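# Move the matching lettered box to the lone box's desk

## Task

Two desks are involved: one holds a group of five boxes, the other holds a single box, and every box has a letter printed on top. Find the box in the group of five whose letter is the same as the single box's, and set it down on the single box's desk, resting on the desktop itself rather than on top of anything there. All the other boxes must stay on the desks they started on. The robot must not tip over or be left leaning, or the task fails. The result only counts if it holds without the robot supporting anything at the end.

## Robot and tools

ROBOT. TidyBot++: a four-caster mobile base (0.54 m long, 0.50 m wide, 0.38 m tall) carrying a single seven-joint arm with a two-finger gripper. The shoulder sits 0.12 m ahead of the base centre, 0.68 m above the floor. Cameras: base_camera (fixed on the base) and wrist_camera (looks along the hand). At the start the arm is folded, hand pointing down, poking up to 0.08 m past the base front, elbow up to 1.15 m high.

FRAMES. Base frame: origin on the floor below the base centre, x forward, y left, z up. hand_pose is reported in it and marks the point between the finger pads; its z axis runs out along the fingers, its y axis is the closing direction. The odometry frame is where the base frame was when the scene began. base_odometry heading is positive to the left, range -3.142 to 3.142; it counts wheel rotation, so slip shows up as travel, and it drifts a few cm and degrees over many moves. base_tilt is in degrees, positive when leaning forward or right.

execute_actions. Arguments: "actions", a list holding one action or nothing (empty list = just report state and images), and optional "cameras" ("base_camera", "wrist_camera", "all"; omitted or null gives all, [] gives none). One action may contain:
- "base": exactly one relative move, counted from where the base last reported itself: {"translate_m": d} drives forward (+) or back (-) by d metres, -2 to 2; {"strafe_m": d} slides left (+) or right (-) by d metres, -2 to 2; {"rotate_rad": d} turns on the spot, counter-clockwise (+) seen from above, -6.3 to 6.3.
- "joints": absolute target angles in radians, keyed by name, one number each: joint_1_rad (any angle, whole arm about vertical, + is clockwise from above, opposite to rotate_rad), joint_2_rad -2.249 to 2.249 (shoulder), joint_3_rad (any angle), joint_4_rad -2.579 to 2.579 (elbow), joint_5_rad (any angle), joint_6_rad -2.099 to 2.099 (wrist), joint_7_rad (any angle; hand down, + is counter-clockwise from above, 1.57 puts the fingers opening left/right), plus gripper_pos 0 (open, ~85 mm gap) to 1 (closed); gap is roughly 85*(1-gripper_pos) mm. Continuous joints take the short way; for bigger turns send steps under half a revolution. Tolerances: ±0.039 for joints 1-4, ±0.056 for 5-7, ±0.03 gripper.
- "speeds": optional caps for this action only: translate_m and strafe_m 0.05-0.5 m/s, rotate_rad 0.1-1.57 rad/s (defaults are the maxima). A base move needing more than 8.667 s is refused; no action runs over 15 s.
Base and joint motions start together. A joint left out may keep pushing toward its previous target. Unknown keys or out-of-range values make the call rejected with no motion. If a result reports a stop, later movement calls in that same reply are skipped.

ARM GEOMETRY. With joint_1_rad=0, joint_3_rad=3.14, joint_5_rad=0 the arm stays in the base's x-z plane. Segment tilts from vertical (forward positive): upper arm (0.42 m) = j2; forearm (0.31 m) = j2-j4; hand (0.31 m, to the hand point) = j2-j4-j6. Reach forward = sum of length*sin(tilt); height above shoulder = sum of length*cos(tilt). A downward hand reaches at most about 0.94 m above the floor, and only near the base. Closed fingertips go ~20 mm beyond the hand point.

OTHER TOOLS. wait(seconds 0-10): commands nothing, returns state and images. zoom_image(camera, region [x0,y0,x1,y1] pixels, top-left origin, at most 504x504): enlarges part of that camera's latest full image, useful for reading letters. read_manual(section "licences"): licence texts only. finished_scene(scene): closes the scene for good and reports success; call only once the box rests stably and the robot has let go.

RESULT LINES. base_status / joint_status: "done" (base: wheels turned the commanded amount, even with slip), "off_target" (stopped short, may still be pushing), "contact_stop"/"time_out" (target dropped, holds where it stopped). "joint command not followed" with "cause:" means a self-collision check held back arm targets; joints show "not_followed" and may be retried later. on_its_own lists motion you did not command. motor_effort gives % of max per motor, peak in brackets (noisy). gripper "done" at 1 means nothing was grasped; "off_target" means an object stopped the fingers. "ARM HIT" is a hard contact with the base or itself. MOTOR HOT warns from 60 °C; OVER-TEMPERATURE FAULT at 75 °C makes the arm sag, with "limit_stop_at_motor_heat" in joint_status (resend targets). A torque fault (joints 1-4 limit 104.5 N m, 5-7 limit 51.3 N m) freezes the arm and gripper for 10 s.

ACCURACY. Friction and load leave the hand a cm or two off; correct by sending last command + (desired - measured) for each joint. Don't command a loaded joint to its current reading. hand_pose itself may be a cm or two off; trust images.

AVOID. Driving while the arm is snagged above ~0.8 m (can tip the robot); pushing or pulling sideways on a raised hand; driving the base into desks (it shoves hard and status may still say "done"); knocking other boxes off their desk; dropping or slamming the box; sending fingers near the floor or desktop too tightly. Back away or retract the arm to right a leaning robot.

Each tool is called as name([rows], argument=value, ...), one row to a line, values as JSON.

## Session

execute_actions([
  {"joints":{"joint_1_rad":0,"joint_2_rad":-0.3,"joint_3_rad":3.15,"joint_4_rad":-0.7,"joint_5_rad":0,"joint_6_rad":-1.7}},
])

Scene clock: 3.27 s.
base_odometry: x=+0.000 y=+0.000 heading=+0.000 (m, m, rad; odometry frame)
base_tilt: forward=+0.3 right=-0.2 (deg)
base_status: not commanded
joint_positions: joint_1_rad=+0.013 joint_2_rad=-0.314 joint_3_rad=+3.130 joint_4_rad=-0.713 joint_5_rad=-0.036 joint_6_rad=-1.666 joint_7_rad=+1.534 gripper_pos=+0.000
joint_status: all done
motor_effort: joint_1_rad=+0(0) joint_2_rad=+0(10) joint_3_rad=-1(0) joint_4_rad=+11(19) joint_5_rad=-1(1) joint_6_rad=+7(7) joint_7_rad=+0(0) (%)
hand_pose: x=+0.3851 y=+0.0138 z=+1.2239 quat_wxyz=(-0.022, +0.859, -0.005, +0.512) (m; base frame)
pictures: base_camera, wrist_camera
Images, in order (width x height): base_camera 644x364, wrist_camera 644x476.

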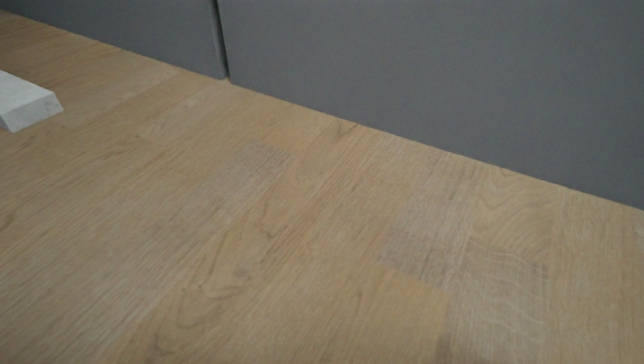

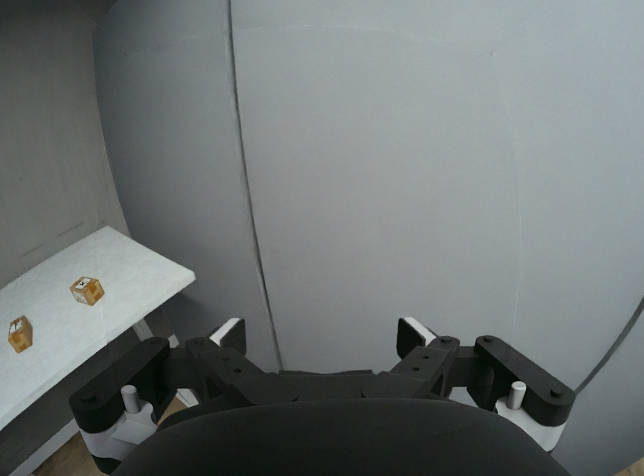

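Mirrored layout. Face the desk.

execute_actions([
  {"base":{"rotate_rad":1.1},"joints":{"joint_2_rad":0.1,"joint_3_rad":3.165,"joint_4_rad":-0.5,"joint_5_rad":0.035,"joint_6_rad":-1.9,"joint_7_rad":1.6}},
])

execute_actions([
  {"joints":{"joint_1_rad":-2.9,"joint_2_rad":-0.3,"joint_4_rad":-0.7,"joint_6_rad":-1.8}},
], cameras=["wrist_camera"])

Scene clock: 8.37 s.
base_odometry: x=+0.000 y=+0.000 heading=+1.099 (m, m, rad; odometry frame)
base_tilt: forward=+0.3 right=-0.2 (deg)
base_status: done
joint_positions: joint_1_rad=+0.004 joint_2_rad=+0.105 joint_3_rad=+3.153 joint_4_rad=-0.515 joint_5_rad=-0.004 joint_6_rad=-1.866 joint_7_rad=+1.575 gripper_pos=+0.000
joint_status: all done
motor_effort: joint_1_rad=+0(2) joint_2_rad=-18(25) joint_3_rad=+0(2) joint_4_rad=+12(14) joint_5_rad=+0(2) joint_6_rad=+6(8) joint_7_rad=+0(0) (%)
hand_pose: x=+0.5356 y=-0.0032 z=+1.1095 quat_wxyz=(+0.002, +0.947, -0.004, +0.322) (m; base frame)
pictures: base_camera, wrist_camera
Images, in order (width x height): base_camera 644x364, wrist_camera 644x476.

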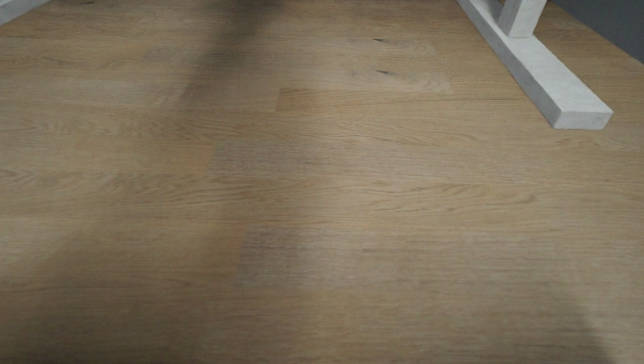

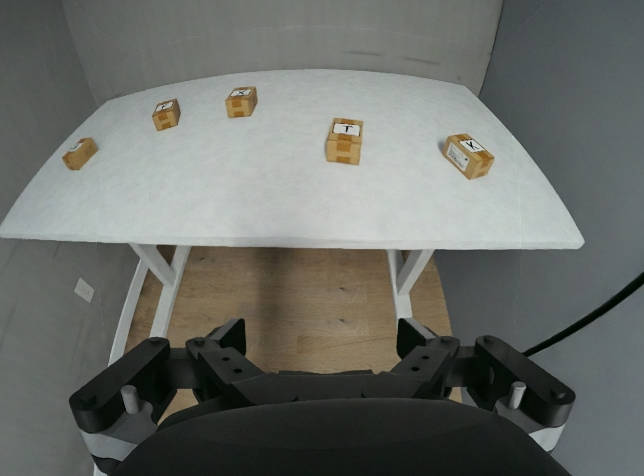

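Scene clock: 12.13 s.
base_odometry: x=+0.000 y=+0.000 heading=+1.099 (m, m, rad; odometry frame)
base_tilt: forward=+0.3 right=-0.2 (deg)
base_status: not commanded
joint_positions: joint_1_rad=-2.889 joint_2_rad=-0.287 joint_3_rad=+3.153 joint_4_rad=-0.682 joint_5_rad=-0.004 joint_6_rad=-1.835 joint_7_rad=+1.575 gripper_pos=+0.000
joint_status: all done
motor_effort: joint_1_rad=+0(1) joint_2_rad=-1(18) joint_3_rad=+0(0) joint_4_rad=+10(13) joint_5_rad=-1(0) joint_6_rad=+7(8) joint_7_rad=+0(0) (%)
hand_pose: x=-0.1209 y=+0.0637 z=+1.1851 quat_wxyz=(-0.437, +0.115, +0.890, +0.056) (m; base frame)
pictures: wrist_camera
Images, in order (width x height): wrist_camera 644x476.

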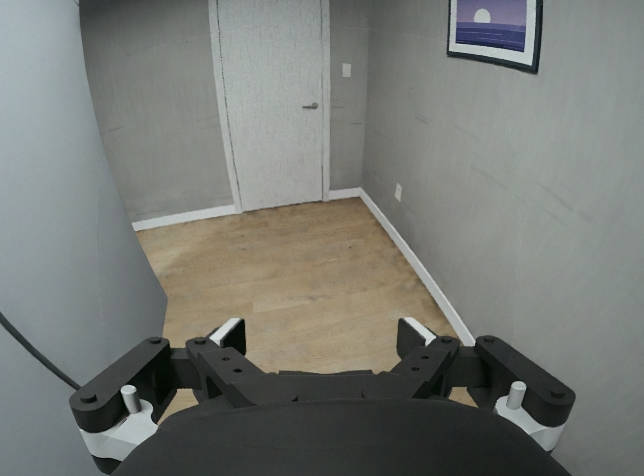

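execute_actions([
  {"base":{"translate_m":-1.6},"joints":{"joint_1_rad":-4.71,"joint_6_rad":-2.0}},
])

Scene clock: 17.93 s.
base_odometry: x=-0.725 y=-1.426 heading=+1.100 (m, m, rad; odometry frame)
base_tilt: forward=+0.3 right=-0.2 (deg)
base_status: done
joint_positions: joint_1_rad=-4.699 joint_2_rad=-0.302 joint_3_rad=+3.154 joint_4_rad=-0.684 joint_5_rad=-0.003 joint_6_rad=-1.966 joint_7_rad=+1.575 gripper_pos=+0.000
joint_status: all done
motor_effort: joint_1_rad=+0(0) joint_2_rad=+1(3) joint_3_rad=+0(1) joint_4_rad=+10(10) joint_5_rad=+0(1) joint_6_rad=+6(7) joint_7_rad=+0(0) (%)
hand_pose: x=+0.1141 y=-0.2143 z=+1.1569 quat_wxyz=(-0.275, -0.646, +0.659, -0.271) (m; base frame)
pictures: base_camera, wrist_camera
Images, in order (width x height): base_camera 644x364, wrist_camera 644x476.

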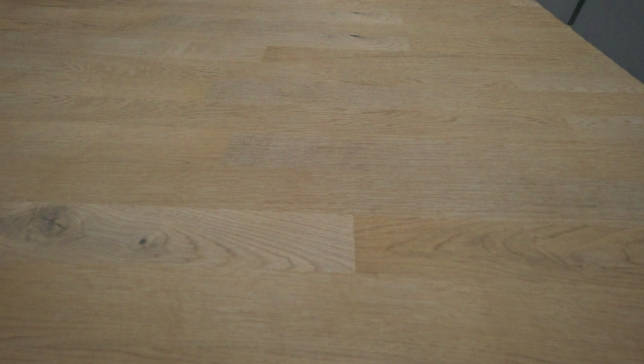

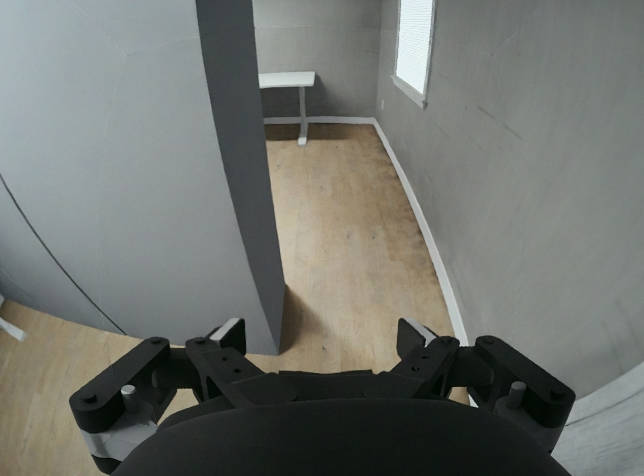

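execute_actions([
  {"base":{"translate_m":-0.13}},
], cameras=[])

execute_actions([
  {"base":{"strafe_m":-1.8},"joints":{"joint_6_rad":-1.6}},
], cameras=["wrist_camera"])

execute_actions([
  {"joints":{"joint_1_rad":-5.9}},
])

Scene clock: 29.57 s.
base_odometry: x=-0.784 y=-1.542 heading=+1.101 (m, m, rad; odometry frame)
base_tilt: forward=+0.3 right=-0.2 (deg)
base_status: done
joint_positions: joint_1_rad=-4.699 joint_2_rad=-0.302 joint_3_rad=+3.156 joint_4_rad=-0.684 joint_5_rad=-0.002 joint_6_rad=-1.966 joint_7_rad=+1.575 gripper_pos=+0.000
joint_status: not commanded
motor_effort: joint_1_rad=+0(0) joint_2_rad=+1(1) joint_3_rad=+0(0) joint_4_rad=+9(10) joint_5_rad=+1(1) joint_6_rad=+6(6) joint_7_rad=+0(0) (%)
hand_pose: x=+0.1130 y=-0.2143 z=+1.1568 quat_wxyz=(-0.276, -0.645, +0.660, -0.271) (m; base frame)
pictures: none
No camera images: the call's "cameras" was empty. Leave "cameras" out to get every camera's image.

Scene clock: 34.53 s.
base_odometry: x=+0.821 y=-2.358 heading=+1.101 (m, m, rad; odometry frame)
base_tilt: forward=+0.3 right=-0.2 (deg)
base_status: done
joint_positions: joint_1_rad=-4.699 joint_2_rad=-0.297 joint_3_rad=+3.156 joint_4_rad=-0.688 joint_5_rad=-0.002 joint_6_rad=-1.613 joint_7_rad=+1.575 gripper_pos=+0.000
joint_status: all done
motor_effort: joint_1_rad=+0(0) joint_2_rad=+0(5) joint_3_rad=+0(0) joint_4_rad=+10(11) joint_5_rad=+0(1) joint_6_rad=+8(9) joint_7_rad=+0(0) (%)
hand_pose: x=+0.1109 y=-0.2795 z=+1.2437 quat_wxyz=(-0.385, -0.589, +0.603, -0.376) (m; base frame)
pictures: wrist_camera
Images, in order (width x height): wrist_camera 644x476.

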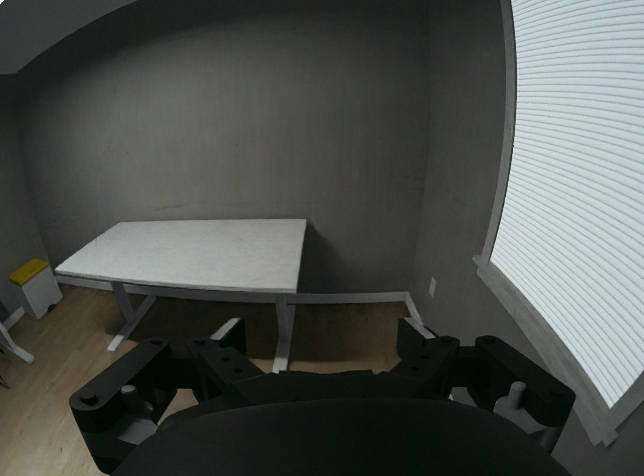

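Scene clock: 37.00 s.
base_odometry: x=+0.821 y=-2.358 heading=+1.101 (m, m, rad; odometry frame)
base_tilt: forward=+0.3 right=-0.2 (deg)
base_status: not commanded
joint_positions: joint_1_rad=-5.889 joint_2_rad=-0.297 joint_3_rad=+3.156 joint_4_rad=-0.688 joint_5_rad=-0.002 joint_6_rad=-1.613 joint_7_rad=+1.575 gripper_pos=+0.000
joint_status: all done
motor_effort: joint_1_rad=+0(1) joint_2_rad=-1(2) joint_3_rad=+0(0) joint_4_rad=+11(11) joint_5_rad=-1(1) joint_6_rad=+8(8) joint_7_rad=+0(0) (%)
hand_pose: x=+0.3755 y=-0.1113 z=+1.2437 quat_wxyz=(-0.108, -0.826, +0.169, -0.527) (m; base frame)
pictures: base_camera, wrist_camera
Images, in order (width x height): base_camera 644x364, wrist_camera 644x476.

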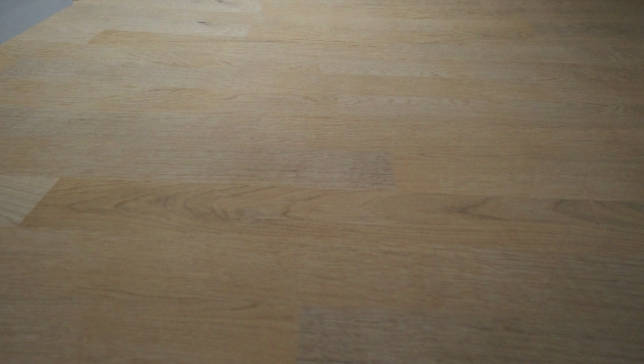

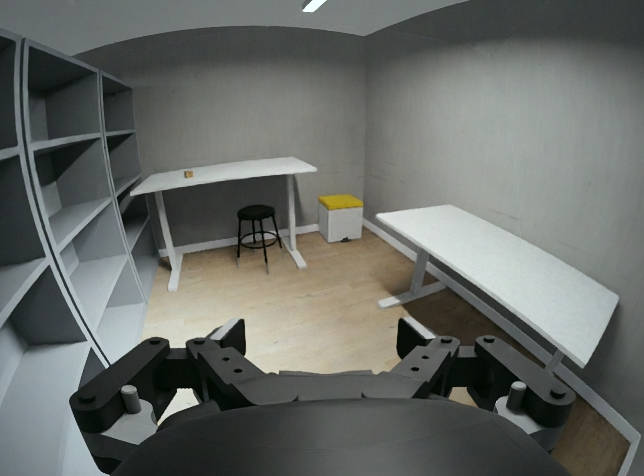

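execute_actions([
  {"base":{"translate_m":1.9},"joints":{"joint_1_rad":-6.5,"joint_2_rad":0.2,"joint_4_rad":-0.2,"joint_6_rad":-1.75}},
])

zoom_image(camera="wrist_camera", region=[200, 130, 440, 310])

Scene clock: 43.97 s.
base_odometry: x=+1.682 y=-0.665 heading=+1.101 (m, m, rad; odometry frame)
base_tilt: forward=+0.3 right=-0.2 (deg)
base_status: done
joint_positions: joint_1_rad=-6.492 joint_2_rad=+0.206 joint_3_rad=+3.156 joint_4_rad=-0.216 joint_5_rad=-0.002 joint_6_rad=-1.716 joint_7_rad=+1.575 gripper_pos=+0.000
joint_status: all done
motor_effort: joint_1_rad=+0(0) joint_2_rad=-20(25) joint_3_rad=-1(1) joint_4_rad=+10(12) joint_5_rad=+0(1) joint_6_rad=+7(8) joint_7_rad=+0(0) (%)
hand_pose: x=+0.5868 y=+0.0957 z=+1.2133 quat_wxyz=(+0.045, -0.872, -0.088, -0.479) (m; base frame)
pictures: base_camera, wrist_camera
Images, in order (width x height): base_camera 644x364, wrist_camera 644x476.

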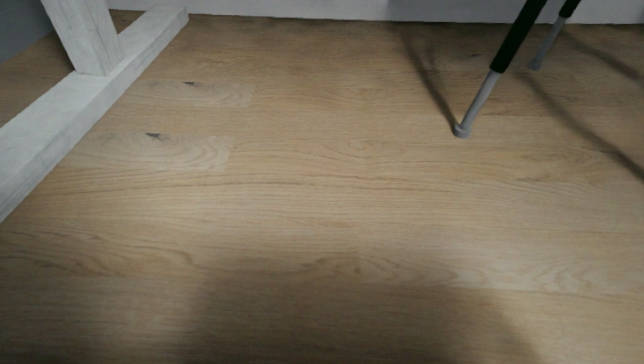

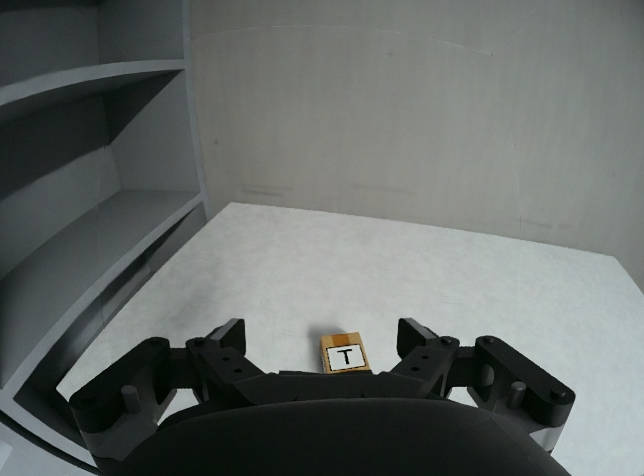

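Region (200, 130, 440, 310) of wrist_camera's 644x476 image, scaled by 2.100; it fills the top 378 rows of this view, and the rest is white.

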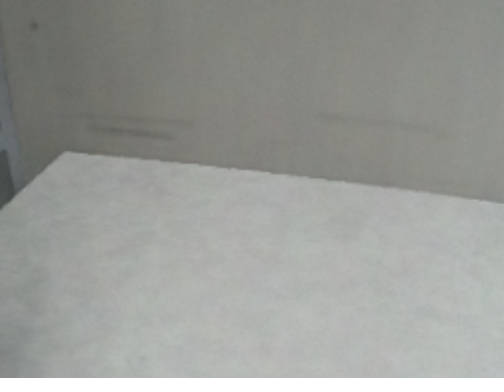

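execute_actions([
  {"base":{"translate_m":-1.9},"joints":{"joint_1_rad":-6.283,"joint_2_rad":-0.4,"joint_4_rad":-0.6,"joint_6_rad":-2.0}},
], cameras=["base_camera"])

execute_actions([
  {"base":{"strafe_m":1.76}},
], cameras=["base_camera"])

execute_actions([
  {"base":{"translate_m":2.0},"joints":{"joint_2_rad":0.15,"joint_4_rad":-0.45,"joint_6_rad":-1.67}},
])

Scene clock: 52.63 s.
base_odometry: x=+0.821 y=-2.359 heading=+1.101 (m, m, rad; odometry frame)
base_tilt: forward=+0.3 right=-0.2 (deg)
base_status: done
joint_positions: joint_1_rad=-6.296 joint_2_rad=-0.406 joint_3_rad=+3.156 joint_4_rad=-0.584 joint_5_rad=-0.001 joint_6_rad=-1.969 joint_7_rad=+1.575 gripper_pos=+0.000
joint_status: all done
motor_effort: joint_1_rad=+0(2) joint_2_rad=+7(26) joint_3_rad=+0(1) joint_4_rad=+7(13) joint_5_rad=-1(1) joint_6_rad=+7(8) joint_7_rad=+0(1) (%)
hand_pose: x=+0.2699 y=-0.0016 z=+1.2082 quat_wxyz=(+0.001, -0.879, +0.000, -0.477) (m; base frame)
pictures: base_camera
Images, in order (width x height): base_camera 644x364.

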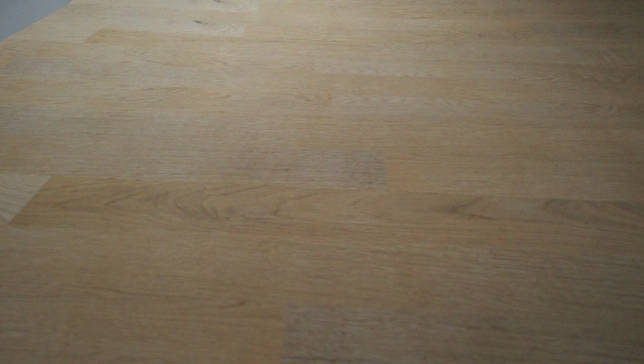

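Scene clock: 57.53 s.
base_odometry: x=-0.748 y=-1.562 heading=+1.101 (m, m, rad; odometry frame)
base_tilt: forward=+0.3 right=-0.2 (deg)
base_status: done
joint_positions: joint_1_rad=-6.293 joint_2_rad=-0.405 joint_3_rad=+3.156 joint_4_rad=-0.584 joint_5_rad=+0.000 joint_6_rad=-1.969 joint_7_rad=+1.575 gripper_pos=+0.000
joint_status: not commanded
motor_effort: joint_1_rad=-1(1) joint_2_rad=+6(8) joint_3_rad=+0(1) joint_4_rad=+7(8) joint_5_rad=-1(2) joint_6_rad=+7(7) joint_7_rad=+0(0) (%)
hand_pose: x=+0.2701 y=-0.0021 z=+1.2081 quat_wxyz=(+0.001, -0.879, +0.001, -0.477) (m; base frame)
pictures: base_camera
Images, in order (width x height): base_camera 644x364.

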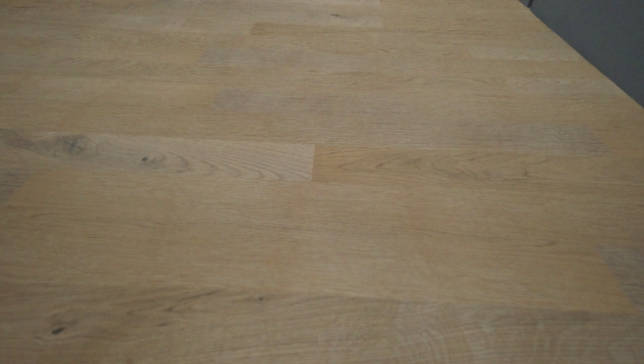

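Scene clock: 63.00 s.
base_odometry: x=+0.156 y=+0.222 heading=+1.101 (m, m, rad; odometry frame)
base_tilt: forward=+0.3 right=-0.2 (deg)
base_status: done
joint_positions: joint_1_rad=-6.293 joint_2_rad=+0.156 joint_3_rad=+3.156 joint_4_rad=-0.465 joint_5_rad=+0.000 joint_6_rad=-1.701 joint_7_rad=+1.575 gripper_pos=+0.000
joint_status: all done
motor_effort: joint_1_rad=+0(0) joint_2_rad=-22(27) joint_3_rad=-1(0) joint_4_rad=+13(15) joint_5_rad=+0(1) joint_6_rad=+6(7) joint_7_rad=+0(1) (%)
hand_pose: x=+0.5949 y=+0.0003 z=+1.1407 quat_wxyz=(-0.003, -0.917, -0.001, -0.398) (m; base frame)
pictures: base_camera, wrist_camera
Images, in order (width x height): base_camera 644x364, wrist_camera 644x476.

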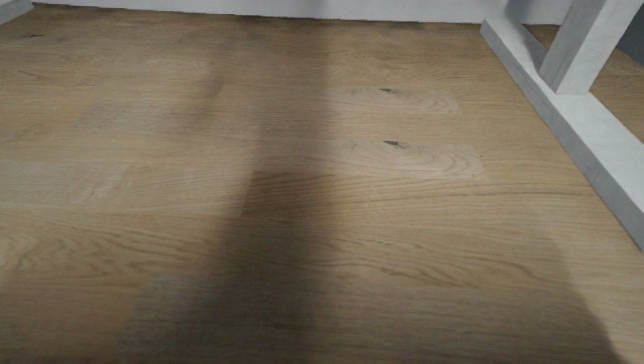

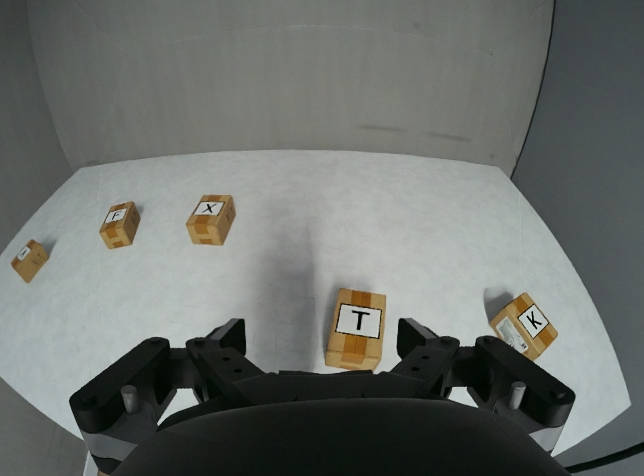

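execute_actions([
  {"base":{"strafe_m":0.043},"joints":{"joint_1_rad":-6.13,"joint_2_rad":0.277,"joint_4_rad":-0.643,"joint_6_rad":-1.456}},
], cameras=["wrist_camera"])

Scene clock: 67.70 s.
base_odometry: x=+0.118 y=+0.241 heading=+1.101 (m, m, rad; odometry frame)
base_tilt: forward=+0.3 right=-0.2 (deg)
base_status: done
joint_positions: joint_1_rad=-6.135 joint_2_rad=+0.283 joint_3_rad=+3.156 joint_4_rad=-0.638 joint_5_rad=+0.000 joint_6_rad=-1.488 joint_7_rad=+1.575 gripper_pos=+0.000
joint_status: all done
motor_effort: joint_1_rad=+0(1) joint_2_rad=-28(35) joint_3_rad=-1(2) joint_4_rad=+16(18) joint_5_rad=-1(0) joint_6_rad=+6(6) joint_7_rad=+1(1) (%)
hand_pose: x=+0.6879 y=-0.0902 z=+1.0447 quat_wxyz=(-0.032, -0.931, +0.073, -0.357) (m; base frame)
pictures: wrist_camera
Images, in order (width x height): wrist_camera 644x476.

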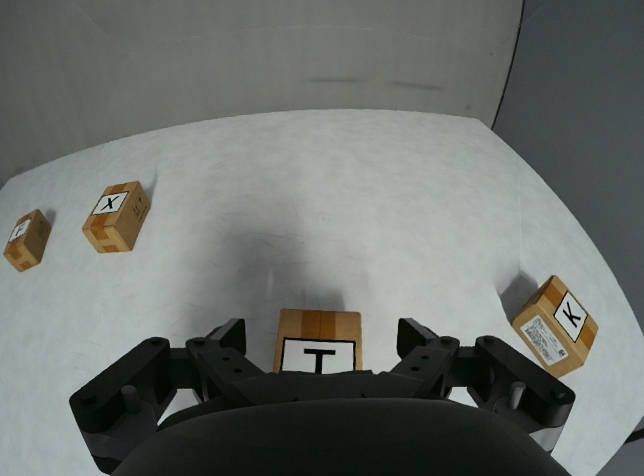

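execute_actions([
  {"joints":{"joint_2_rad":0.18,"joint_4_rad":-1.022,"joint_6_rad":-1.18}},
], cameras=["wrist_camera"])

Scene clock: 72.00 s.
base_odometry: x=+0.118 y=+0.241 heading=+1.101 (m, m, rad; odometry frame)
base_tilt: forward=+0.3 right=-0.2 (deg)
base_status: not commanded
joint_positions: joint_1_rad=-6.135 joint_2_rad=+0.190 joint_3_rad=+3.156 joint_4_rad=-1.004 joint_5_rad=+0.000 joint_6_rad=-1.211 joint_7_rad=+1.575 gripper_pos=+0.000
joint_status: all done
motor_effort: joint_1_rad=+0(1) joint_2_rad=-28(29) joint_3_rad=-1(0) joint_4_rad=+19(18) joint_5_rad=-1(0) joint_6_rad=+6(6) joint_7_rad=+0(0) (%)
hand_pose: x=+0.6928 y=-0.0919 z=+0.9799 quat_wxyz=(-0.031, -0.930, +0.073, -0.358) (m; base frame)
pictures: wrist_camera
Images, in order (width x height): wrist_camera 644x476.

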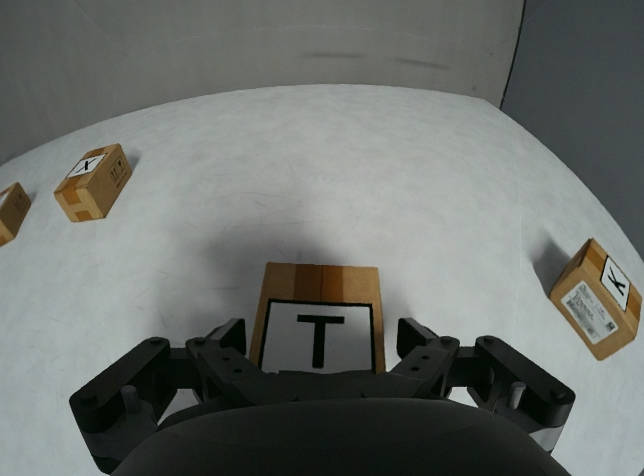

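execute_actions([
  {"joints":{"gripper_pos":1}},
], cameras=["wrist_camera"])

execute_actions([
  {"joints":{"joint_2_rad":-0.1}},
], cameras=[])

execute_actions([
  {"base":{"translate_m":-2.0},"joints":{"joint_1_rad":-4.71,"joint_2_rad":-0.3,"joint_4_rad":-0.7,"joint_6_rad":-2.0}},
])

Scene clock: 75.57 s.
base_odometry: x=+0.118 y=+0.241 heading=+1.101 (m, m, rad; odometry frame)
base_tilt: forward=+0.3 right=-0.2 (deg)
base_status: not commanded
joint_positions: joint_1_rad=-6.135 joint_2_rad=+0.180 joint_3_rad=+3.156 joint_4_rad=-1.013 joint_5_rad=+0.000 joint_6_rad=-1.205 joint_7_rad=+1.575 gripper_pos=+0.344
joint_status: gripper_pos off_target (ended at +0.344, target +1.000)
motor_effort: joint_1_rad=+0(1) joint_2_rad=-27(29) joint_3_rad=+0(0) joint_4_rad=+18(19) joint_5_rad=+0(0) joint_6_rad=+6(7) joint_7_rad=+0(0) (%)
hand_pose: x=+0.6900 y=-0.0915 z=+0.9827 quat_wxyz=(-0.032, -0.929, +0.073, -0.362) (m; base frame)
pictures: wrist_camera
Images, in order (width x height): wrist_camera 644x476.

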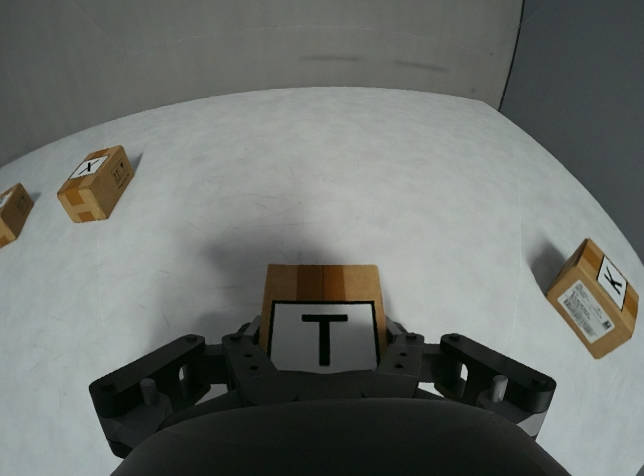

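Scene clock: 77.27 s.
base_odometry: x=+0.118 y=+0.241 heading=+1.101 (m, m, rad; odometry frame)
base_tilt: forward=+0.3 right=-0.2 (deg)
base_status: not commanded
joint_positions: joint_1_rad=-6.135 joint_2_rad=-0.101 joint_3_rad=+3.156 joint_4_rad=-1.021 joint_5_rad=+0.000 joint_6_rad=-1.205 joint_7_rad=+1.575 gripper_pos=+0.344
joint_status: all done
motor_effort: joint_1_rad=+0(1) joint_2_rad=-17(32) joint_3_rad=+0(1) joint_4_rad=+18(20) joint_5_rad=+0(0) joint_6_rad=+8(8) joint_7_rad=+0(0) (%)
hand_pose: x=+0.5855 y=-0.0759 z=+1.1270 quat_wxyz=(-0.040, -0.871, +0.069, -0.485) (m; base frame)
pictures: none
No camera images: the call's "cameras" was empty. Leave "cameras" out to get every camera's image.

Scene clock: 82.63 s.
base_odometry: x=-0.788 y=-1.542 heading=+1.101 (m, m, rad; odometry frame)
base_tilt: forward=+0.3 right=-0.2 (deg)
base_status: done
joint_positions: joint_1_rad=-4.721 joint_2_rad=-0.287 joint_3_rad=+3.156 joint_4_rad=-0.720 joint_5_rad=+0.000 joint_6_rad=-1.971 joint_7_rad=+1.575 gripper_pos=+0.344
joint_status: all done
motor_effort: joint_1_rad=+0(1) joint_2_rad=-1(20) joint_3_rad=+0(2) joint_4_rad=+11(20) joint_5_rad=-1(1) joint_6_rad=+7(8) joint_7_rad=+0(0) (%)
hand_pose: x=+0.1172 y=-0.2225 z=+1.1402 quat_wxyz=(-0.255, -0.659, +0.661, -0.255) (m; base frame)
pictures: base_camera, wrist_camera
Images, in order (width x height): base_camera 644x364, wrist_camera 644x476.

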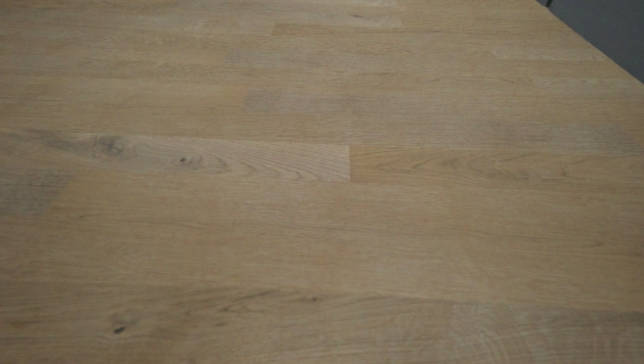

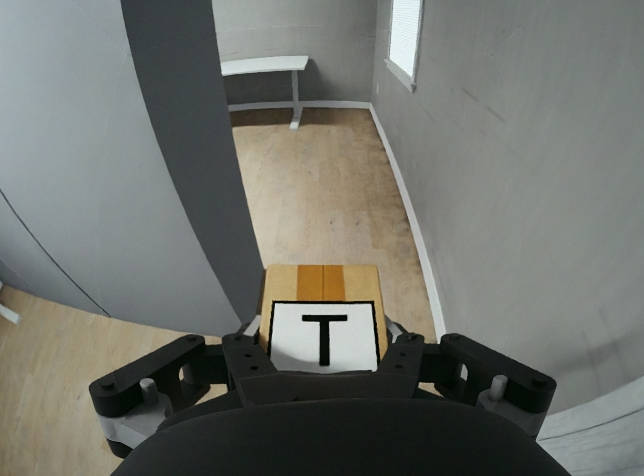

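execute_actions([
  {"base":{"strafe_m":-1.85}},
], cameras=["base_camera"])

execute_actions([
  {"base":{"translate_m":1.9},"joints":{"joint_1_rad":-6.14,"joint_2_rad":0.2,"joint_4_rad":-0.63,"joint_6_rad":-1.456}},
])

Scene clock: 89.80 s.
base_odometry: x=+0.861 y=-2.381 heading=+1.101 (m, m, rad; odometry frame)
base_tilt: forward=+0.3 right=-0.2 (deg)
base_status: done
joint_positions: joint_1_rad=-4.721 joint_2_rad=-0.294 joint_3_rad=+3.156 joint_4_rad=-0.716 joint_5_rad=+0.000 joint_6_rad=-1.973 joint_7_rad=+1.575 gripper_pos=+0.344
joint_status: not commanded
motor_effort: joint_1_rad=+0(0) joint_2_rad=+0(4) joint_3_rad=+0(0) joint_4_rad=+10(12) joint_5_rad=-1(1) joint_6_rad=+7(7) joint_7_rad=+0(0) (%)
hand_pose: x=+0.1171 y=-0.2185 z=+1.1429 quat_wxyz=(-0.258, -0.658, +0.659, -0.258) (m; base frame)
pictures: base_camera
Images, in order (width x height): base_camera 644x364.

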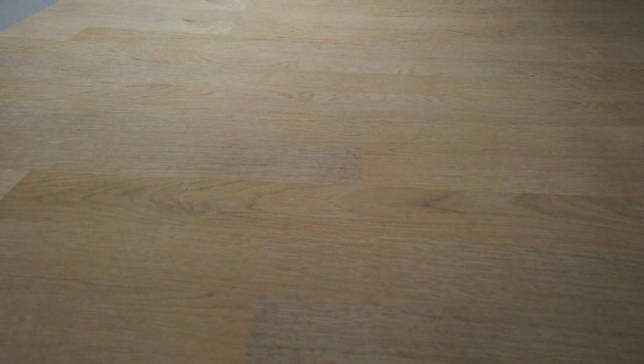

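Scene clock: 94.97 s.
base_odometry: x=+1.722 y=-0.687 heading=+1.101 (m, m, rad; odometry frame)
base_tilt: forward=+0.3 right=-0.2 (deg)
base_status: done
joint_positions: joint_1_rad=-6.134 joint_2_rad=+0.208 joint_3_rad=+3.157 joint_4_rad=-0.651 joint_5_rad=+0.001 joint_6_rad=-1.490 joint_7_rad=+1.575 gripper_pos=+0.344
joint_status: all done
motor_effort: joint_1_rad=+0(1) joint_2_rad=-26(29) joint_3_rad=+0(2) joint_4_rad=+16(17) joint_5_rad=+0(2) joint_6_rad=+7(7) joint_7_rad=+0(0) (%)
hand_pose: x=+0.6587 y=-0.0872 z=+1.0803 quat_wxyz=(-0.035, -0.920, +0.073, -0.384) (m; base frame)
pictures: base_camera, wrist_camera
Images, in order (width x height): base_camera 644x364, wrist_camera 644x476.

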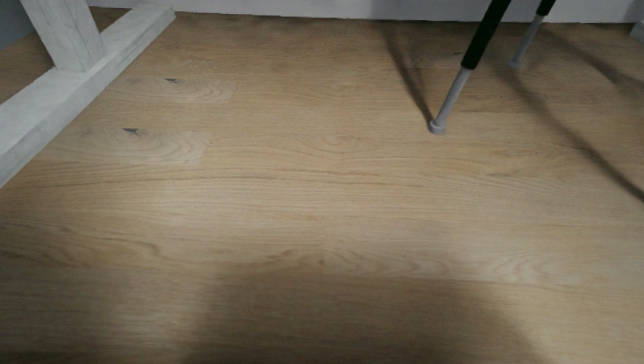

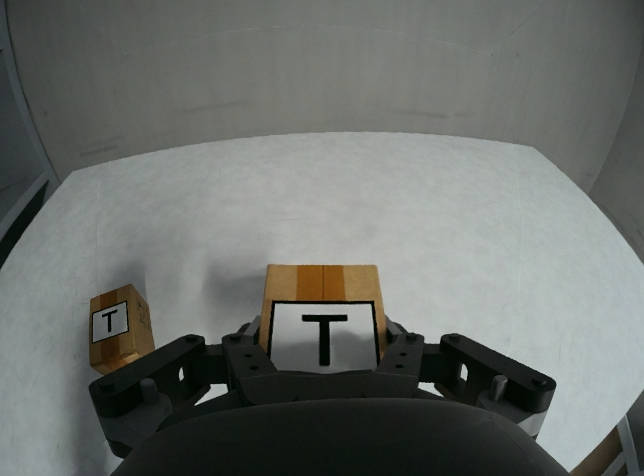

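Similar height; lower in steps.

execute_actions([
  {"joints":{"joint_4_rad":-0.87,"joint_6_rad":-1.3}},
], cameras=[])

execute_actions([
  {"joints":{"joint_4_rad":-0.96,"joint_6_rad":-1.21}},
], cameras=["wrist_camera"])

Scene clock: 98.07 s.
base_odometry: x=+1.722 y=-0.687 heading=+1.101 (m, m, rad; odometry frame)
base_tilt: forward=+0.3 right=-0.2 (deg)
base_status: not commanded
joint_positions: joint_1_rad=-6.134 joint_2_rad=+0.209 joint_3_rad=+3.157 joint_4_rad=-0.864 joint_5_rad=+0.001 joint_6_rad=-1.338 joint_7_rad=+1.575 gripper_pos=+0.344
joint_status: all done
motor_effort: joint_1_rad=+0(1) joint_2_rad=-28(30) joint_3_rad=+0(0) joint_4_rad=+18(19) joint_5_rad=+0(1) joint_6_rad=+6(7) joint_7_rad=+0(0) (%)
hand_pose: x=+0.6830 y=-0.0914 z=+1.0118 quat_wxyz=(-0.032, -0.931, +0.074, -0.356) (m; base frame)
pictures: none
No camera images: the call's "cameras" was empty. Leave "cameras" out to get every camera's image.

Scene clock: 98.97 s.
base_odometry: x=+1.722 y=-0.687 heading=+1.101 (m, m, rad; odometry frame)
base_tilt: forward=+0.3 right=-0.2 (deg)
base_status: not commanded
joint_positions: joint_1_rad=-6.134 joint_2_rad=+0.209 joint_3_rad=+3.157 joint_4_rad=-0.954 joint_5_rad=+0.001 joint_6_rad=-1.247 joint_7_rad=+1.575 gripper_pos=+0.344
joint_status: all done
motor_effort: joint_1_rad=+0(0) joint_2_rad=-29(31) joint_3_rad=-1(1) joint_4_rad=+19(20) joint_5_rad=-1(0) joint_6_rad=+6(7) joint_7_rad=+0(0) (%)
hand_pose: x=+0.6955 y=-0.0936 z=+0.9860 quat_wxyz=(-0.032, -0.931, +0.074, -0.356) (m; base frame)
pictures: wrist_camera
Images, in order (width x height): wrist_camera 644x476.

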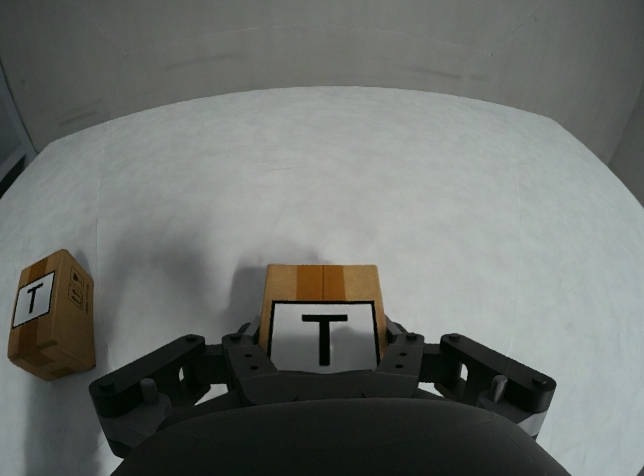

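execute_actions([
  {"joints":{"joint_4_rad":-1.0,"joint_6_rad":-1.17}},
], cameras=[])

execute_actions([
  {"joints":{"gripper_pos":0}},
], cameras=[])

execute_actions([
  {"joints":{"joint_2_rad":0.0}},
], cameras=["wrist_camera"])

finished_scene(scene=2)

Scene clock: 102.53 s.
base_odometry: x=+1.722 y=-0.687 heading=+1.101 (m, m, rad; odometry frame)
base_tilt: forward=+0.3 right=-0.2 (deg)
base_status: not commanded
joint_positions: joint_1_rad=-6.134 joint_2_rad=+0.205 joint_3_rad=+3.157 joint_4_rad=-0.983 joint_5_rad=+0.001 joint_6_rad=-1.204 joint_7_rad=+1.575 gripper_pos=+0.344
joint_status: all done
motor_effort: joint_1_rad=+0(0) joint_2_rad=-28(30) joint_3_rad=+0(1) joint_4_rad=+18(19) joint_5_rad=+0(0) joint_6_rad=+6(6) joint_7_rad=+1(0) (%)
hand_pose: x=+0.7009 y=-0.0945 z=+0.9831 quat_wxyz=(-0.033, -0.928, +0.074, -0.365) (m; base frame)
pictures: none
No camera images: the call's "cameras" was empty. Leave "cameras" out to get every camera's image.

Scene clock: 103.63 s.
base_odometry: x=+1.722 y=-0.687 heading=+1.101 (m, m, rad; odometry frame)
base_tilt: forward=+0.3 right=-0.2 (deg)
base_status: not commanded
joint_positions: joint_1_rad=-6.134 joint_2_rad=+0.205 joint_3_rad=+3.157 joint_4_rad=-0.985 joint_5_rad=+0.001 joint_6_rad=-1.200 joint_7_rad=+1.575 gripper_pos=+0.000
joint_status: all done
motor_effort: joint_1_rad=+0(0) joint_2_rad=-28(29) joint_3_rad=-1(0) joint_4_rad=+18(19) joint_5_rad=-1(0) joint_6_rad=+6(6) joint_7_rad=+0(1) (%)
hand_pose: x=+0.7015 y=-0.0946 z=+0.9834 quat_wxyz=(-0.033, -0.927, +0.074, -0.366) (m; base frame)
pictures: none
No camera images: the call's "cameras" was empty. Leave "cameras" out to get every camera's image.

Scene clock: 105.17 s.
base_odometry: x=+1.722 y=-0.687 heading=+1.101 (m, m, rad; odometry frame)
base_tilt: forward=+0.3 right=-0.2 (deg)
base_status: not commanded
joint_positions: joint_1_rad=-6.134 joint_2_rad=-0.006 joint_3_rad=+3.157 joint_4_rad=-0.990 joint_5_rad=+0.001 joint_6_rad=-1.200 joint_7_rad=+1.575 gripper_pos=+0.000
joint_status: all done
motor_effort: joint_1_rad=-1(0) joint_2_rad=-18(31) joint_3_rad=-1(0) joint_4_rad=+18(19) joint_5_rad=-1(0) joint_6_rad=+7(7) joint_7_rad=+0(0) (%)
hand_pose: x=+0.6262 y=-0.0833 z=+1.0973 quat_wxyz=(-0.039, -0.885, +0.071, -0.459) (m; base frame)
pictures: wrist_camera
Images, in order (width x height): wrist_camera 644x476.

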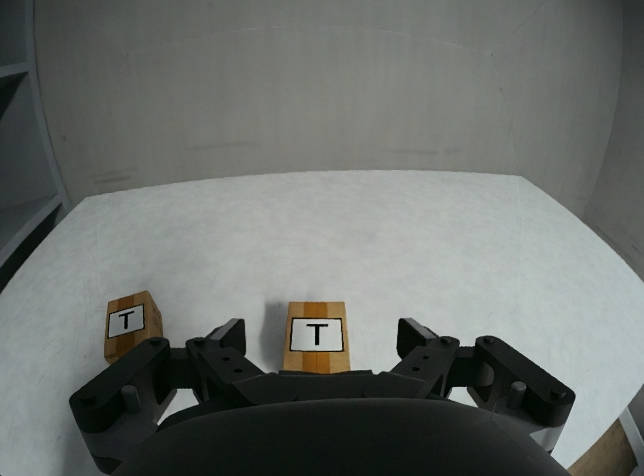

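The scene is finished: the task was done.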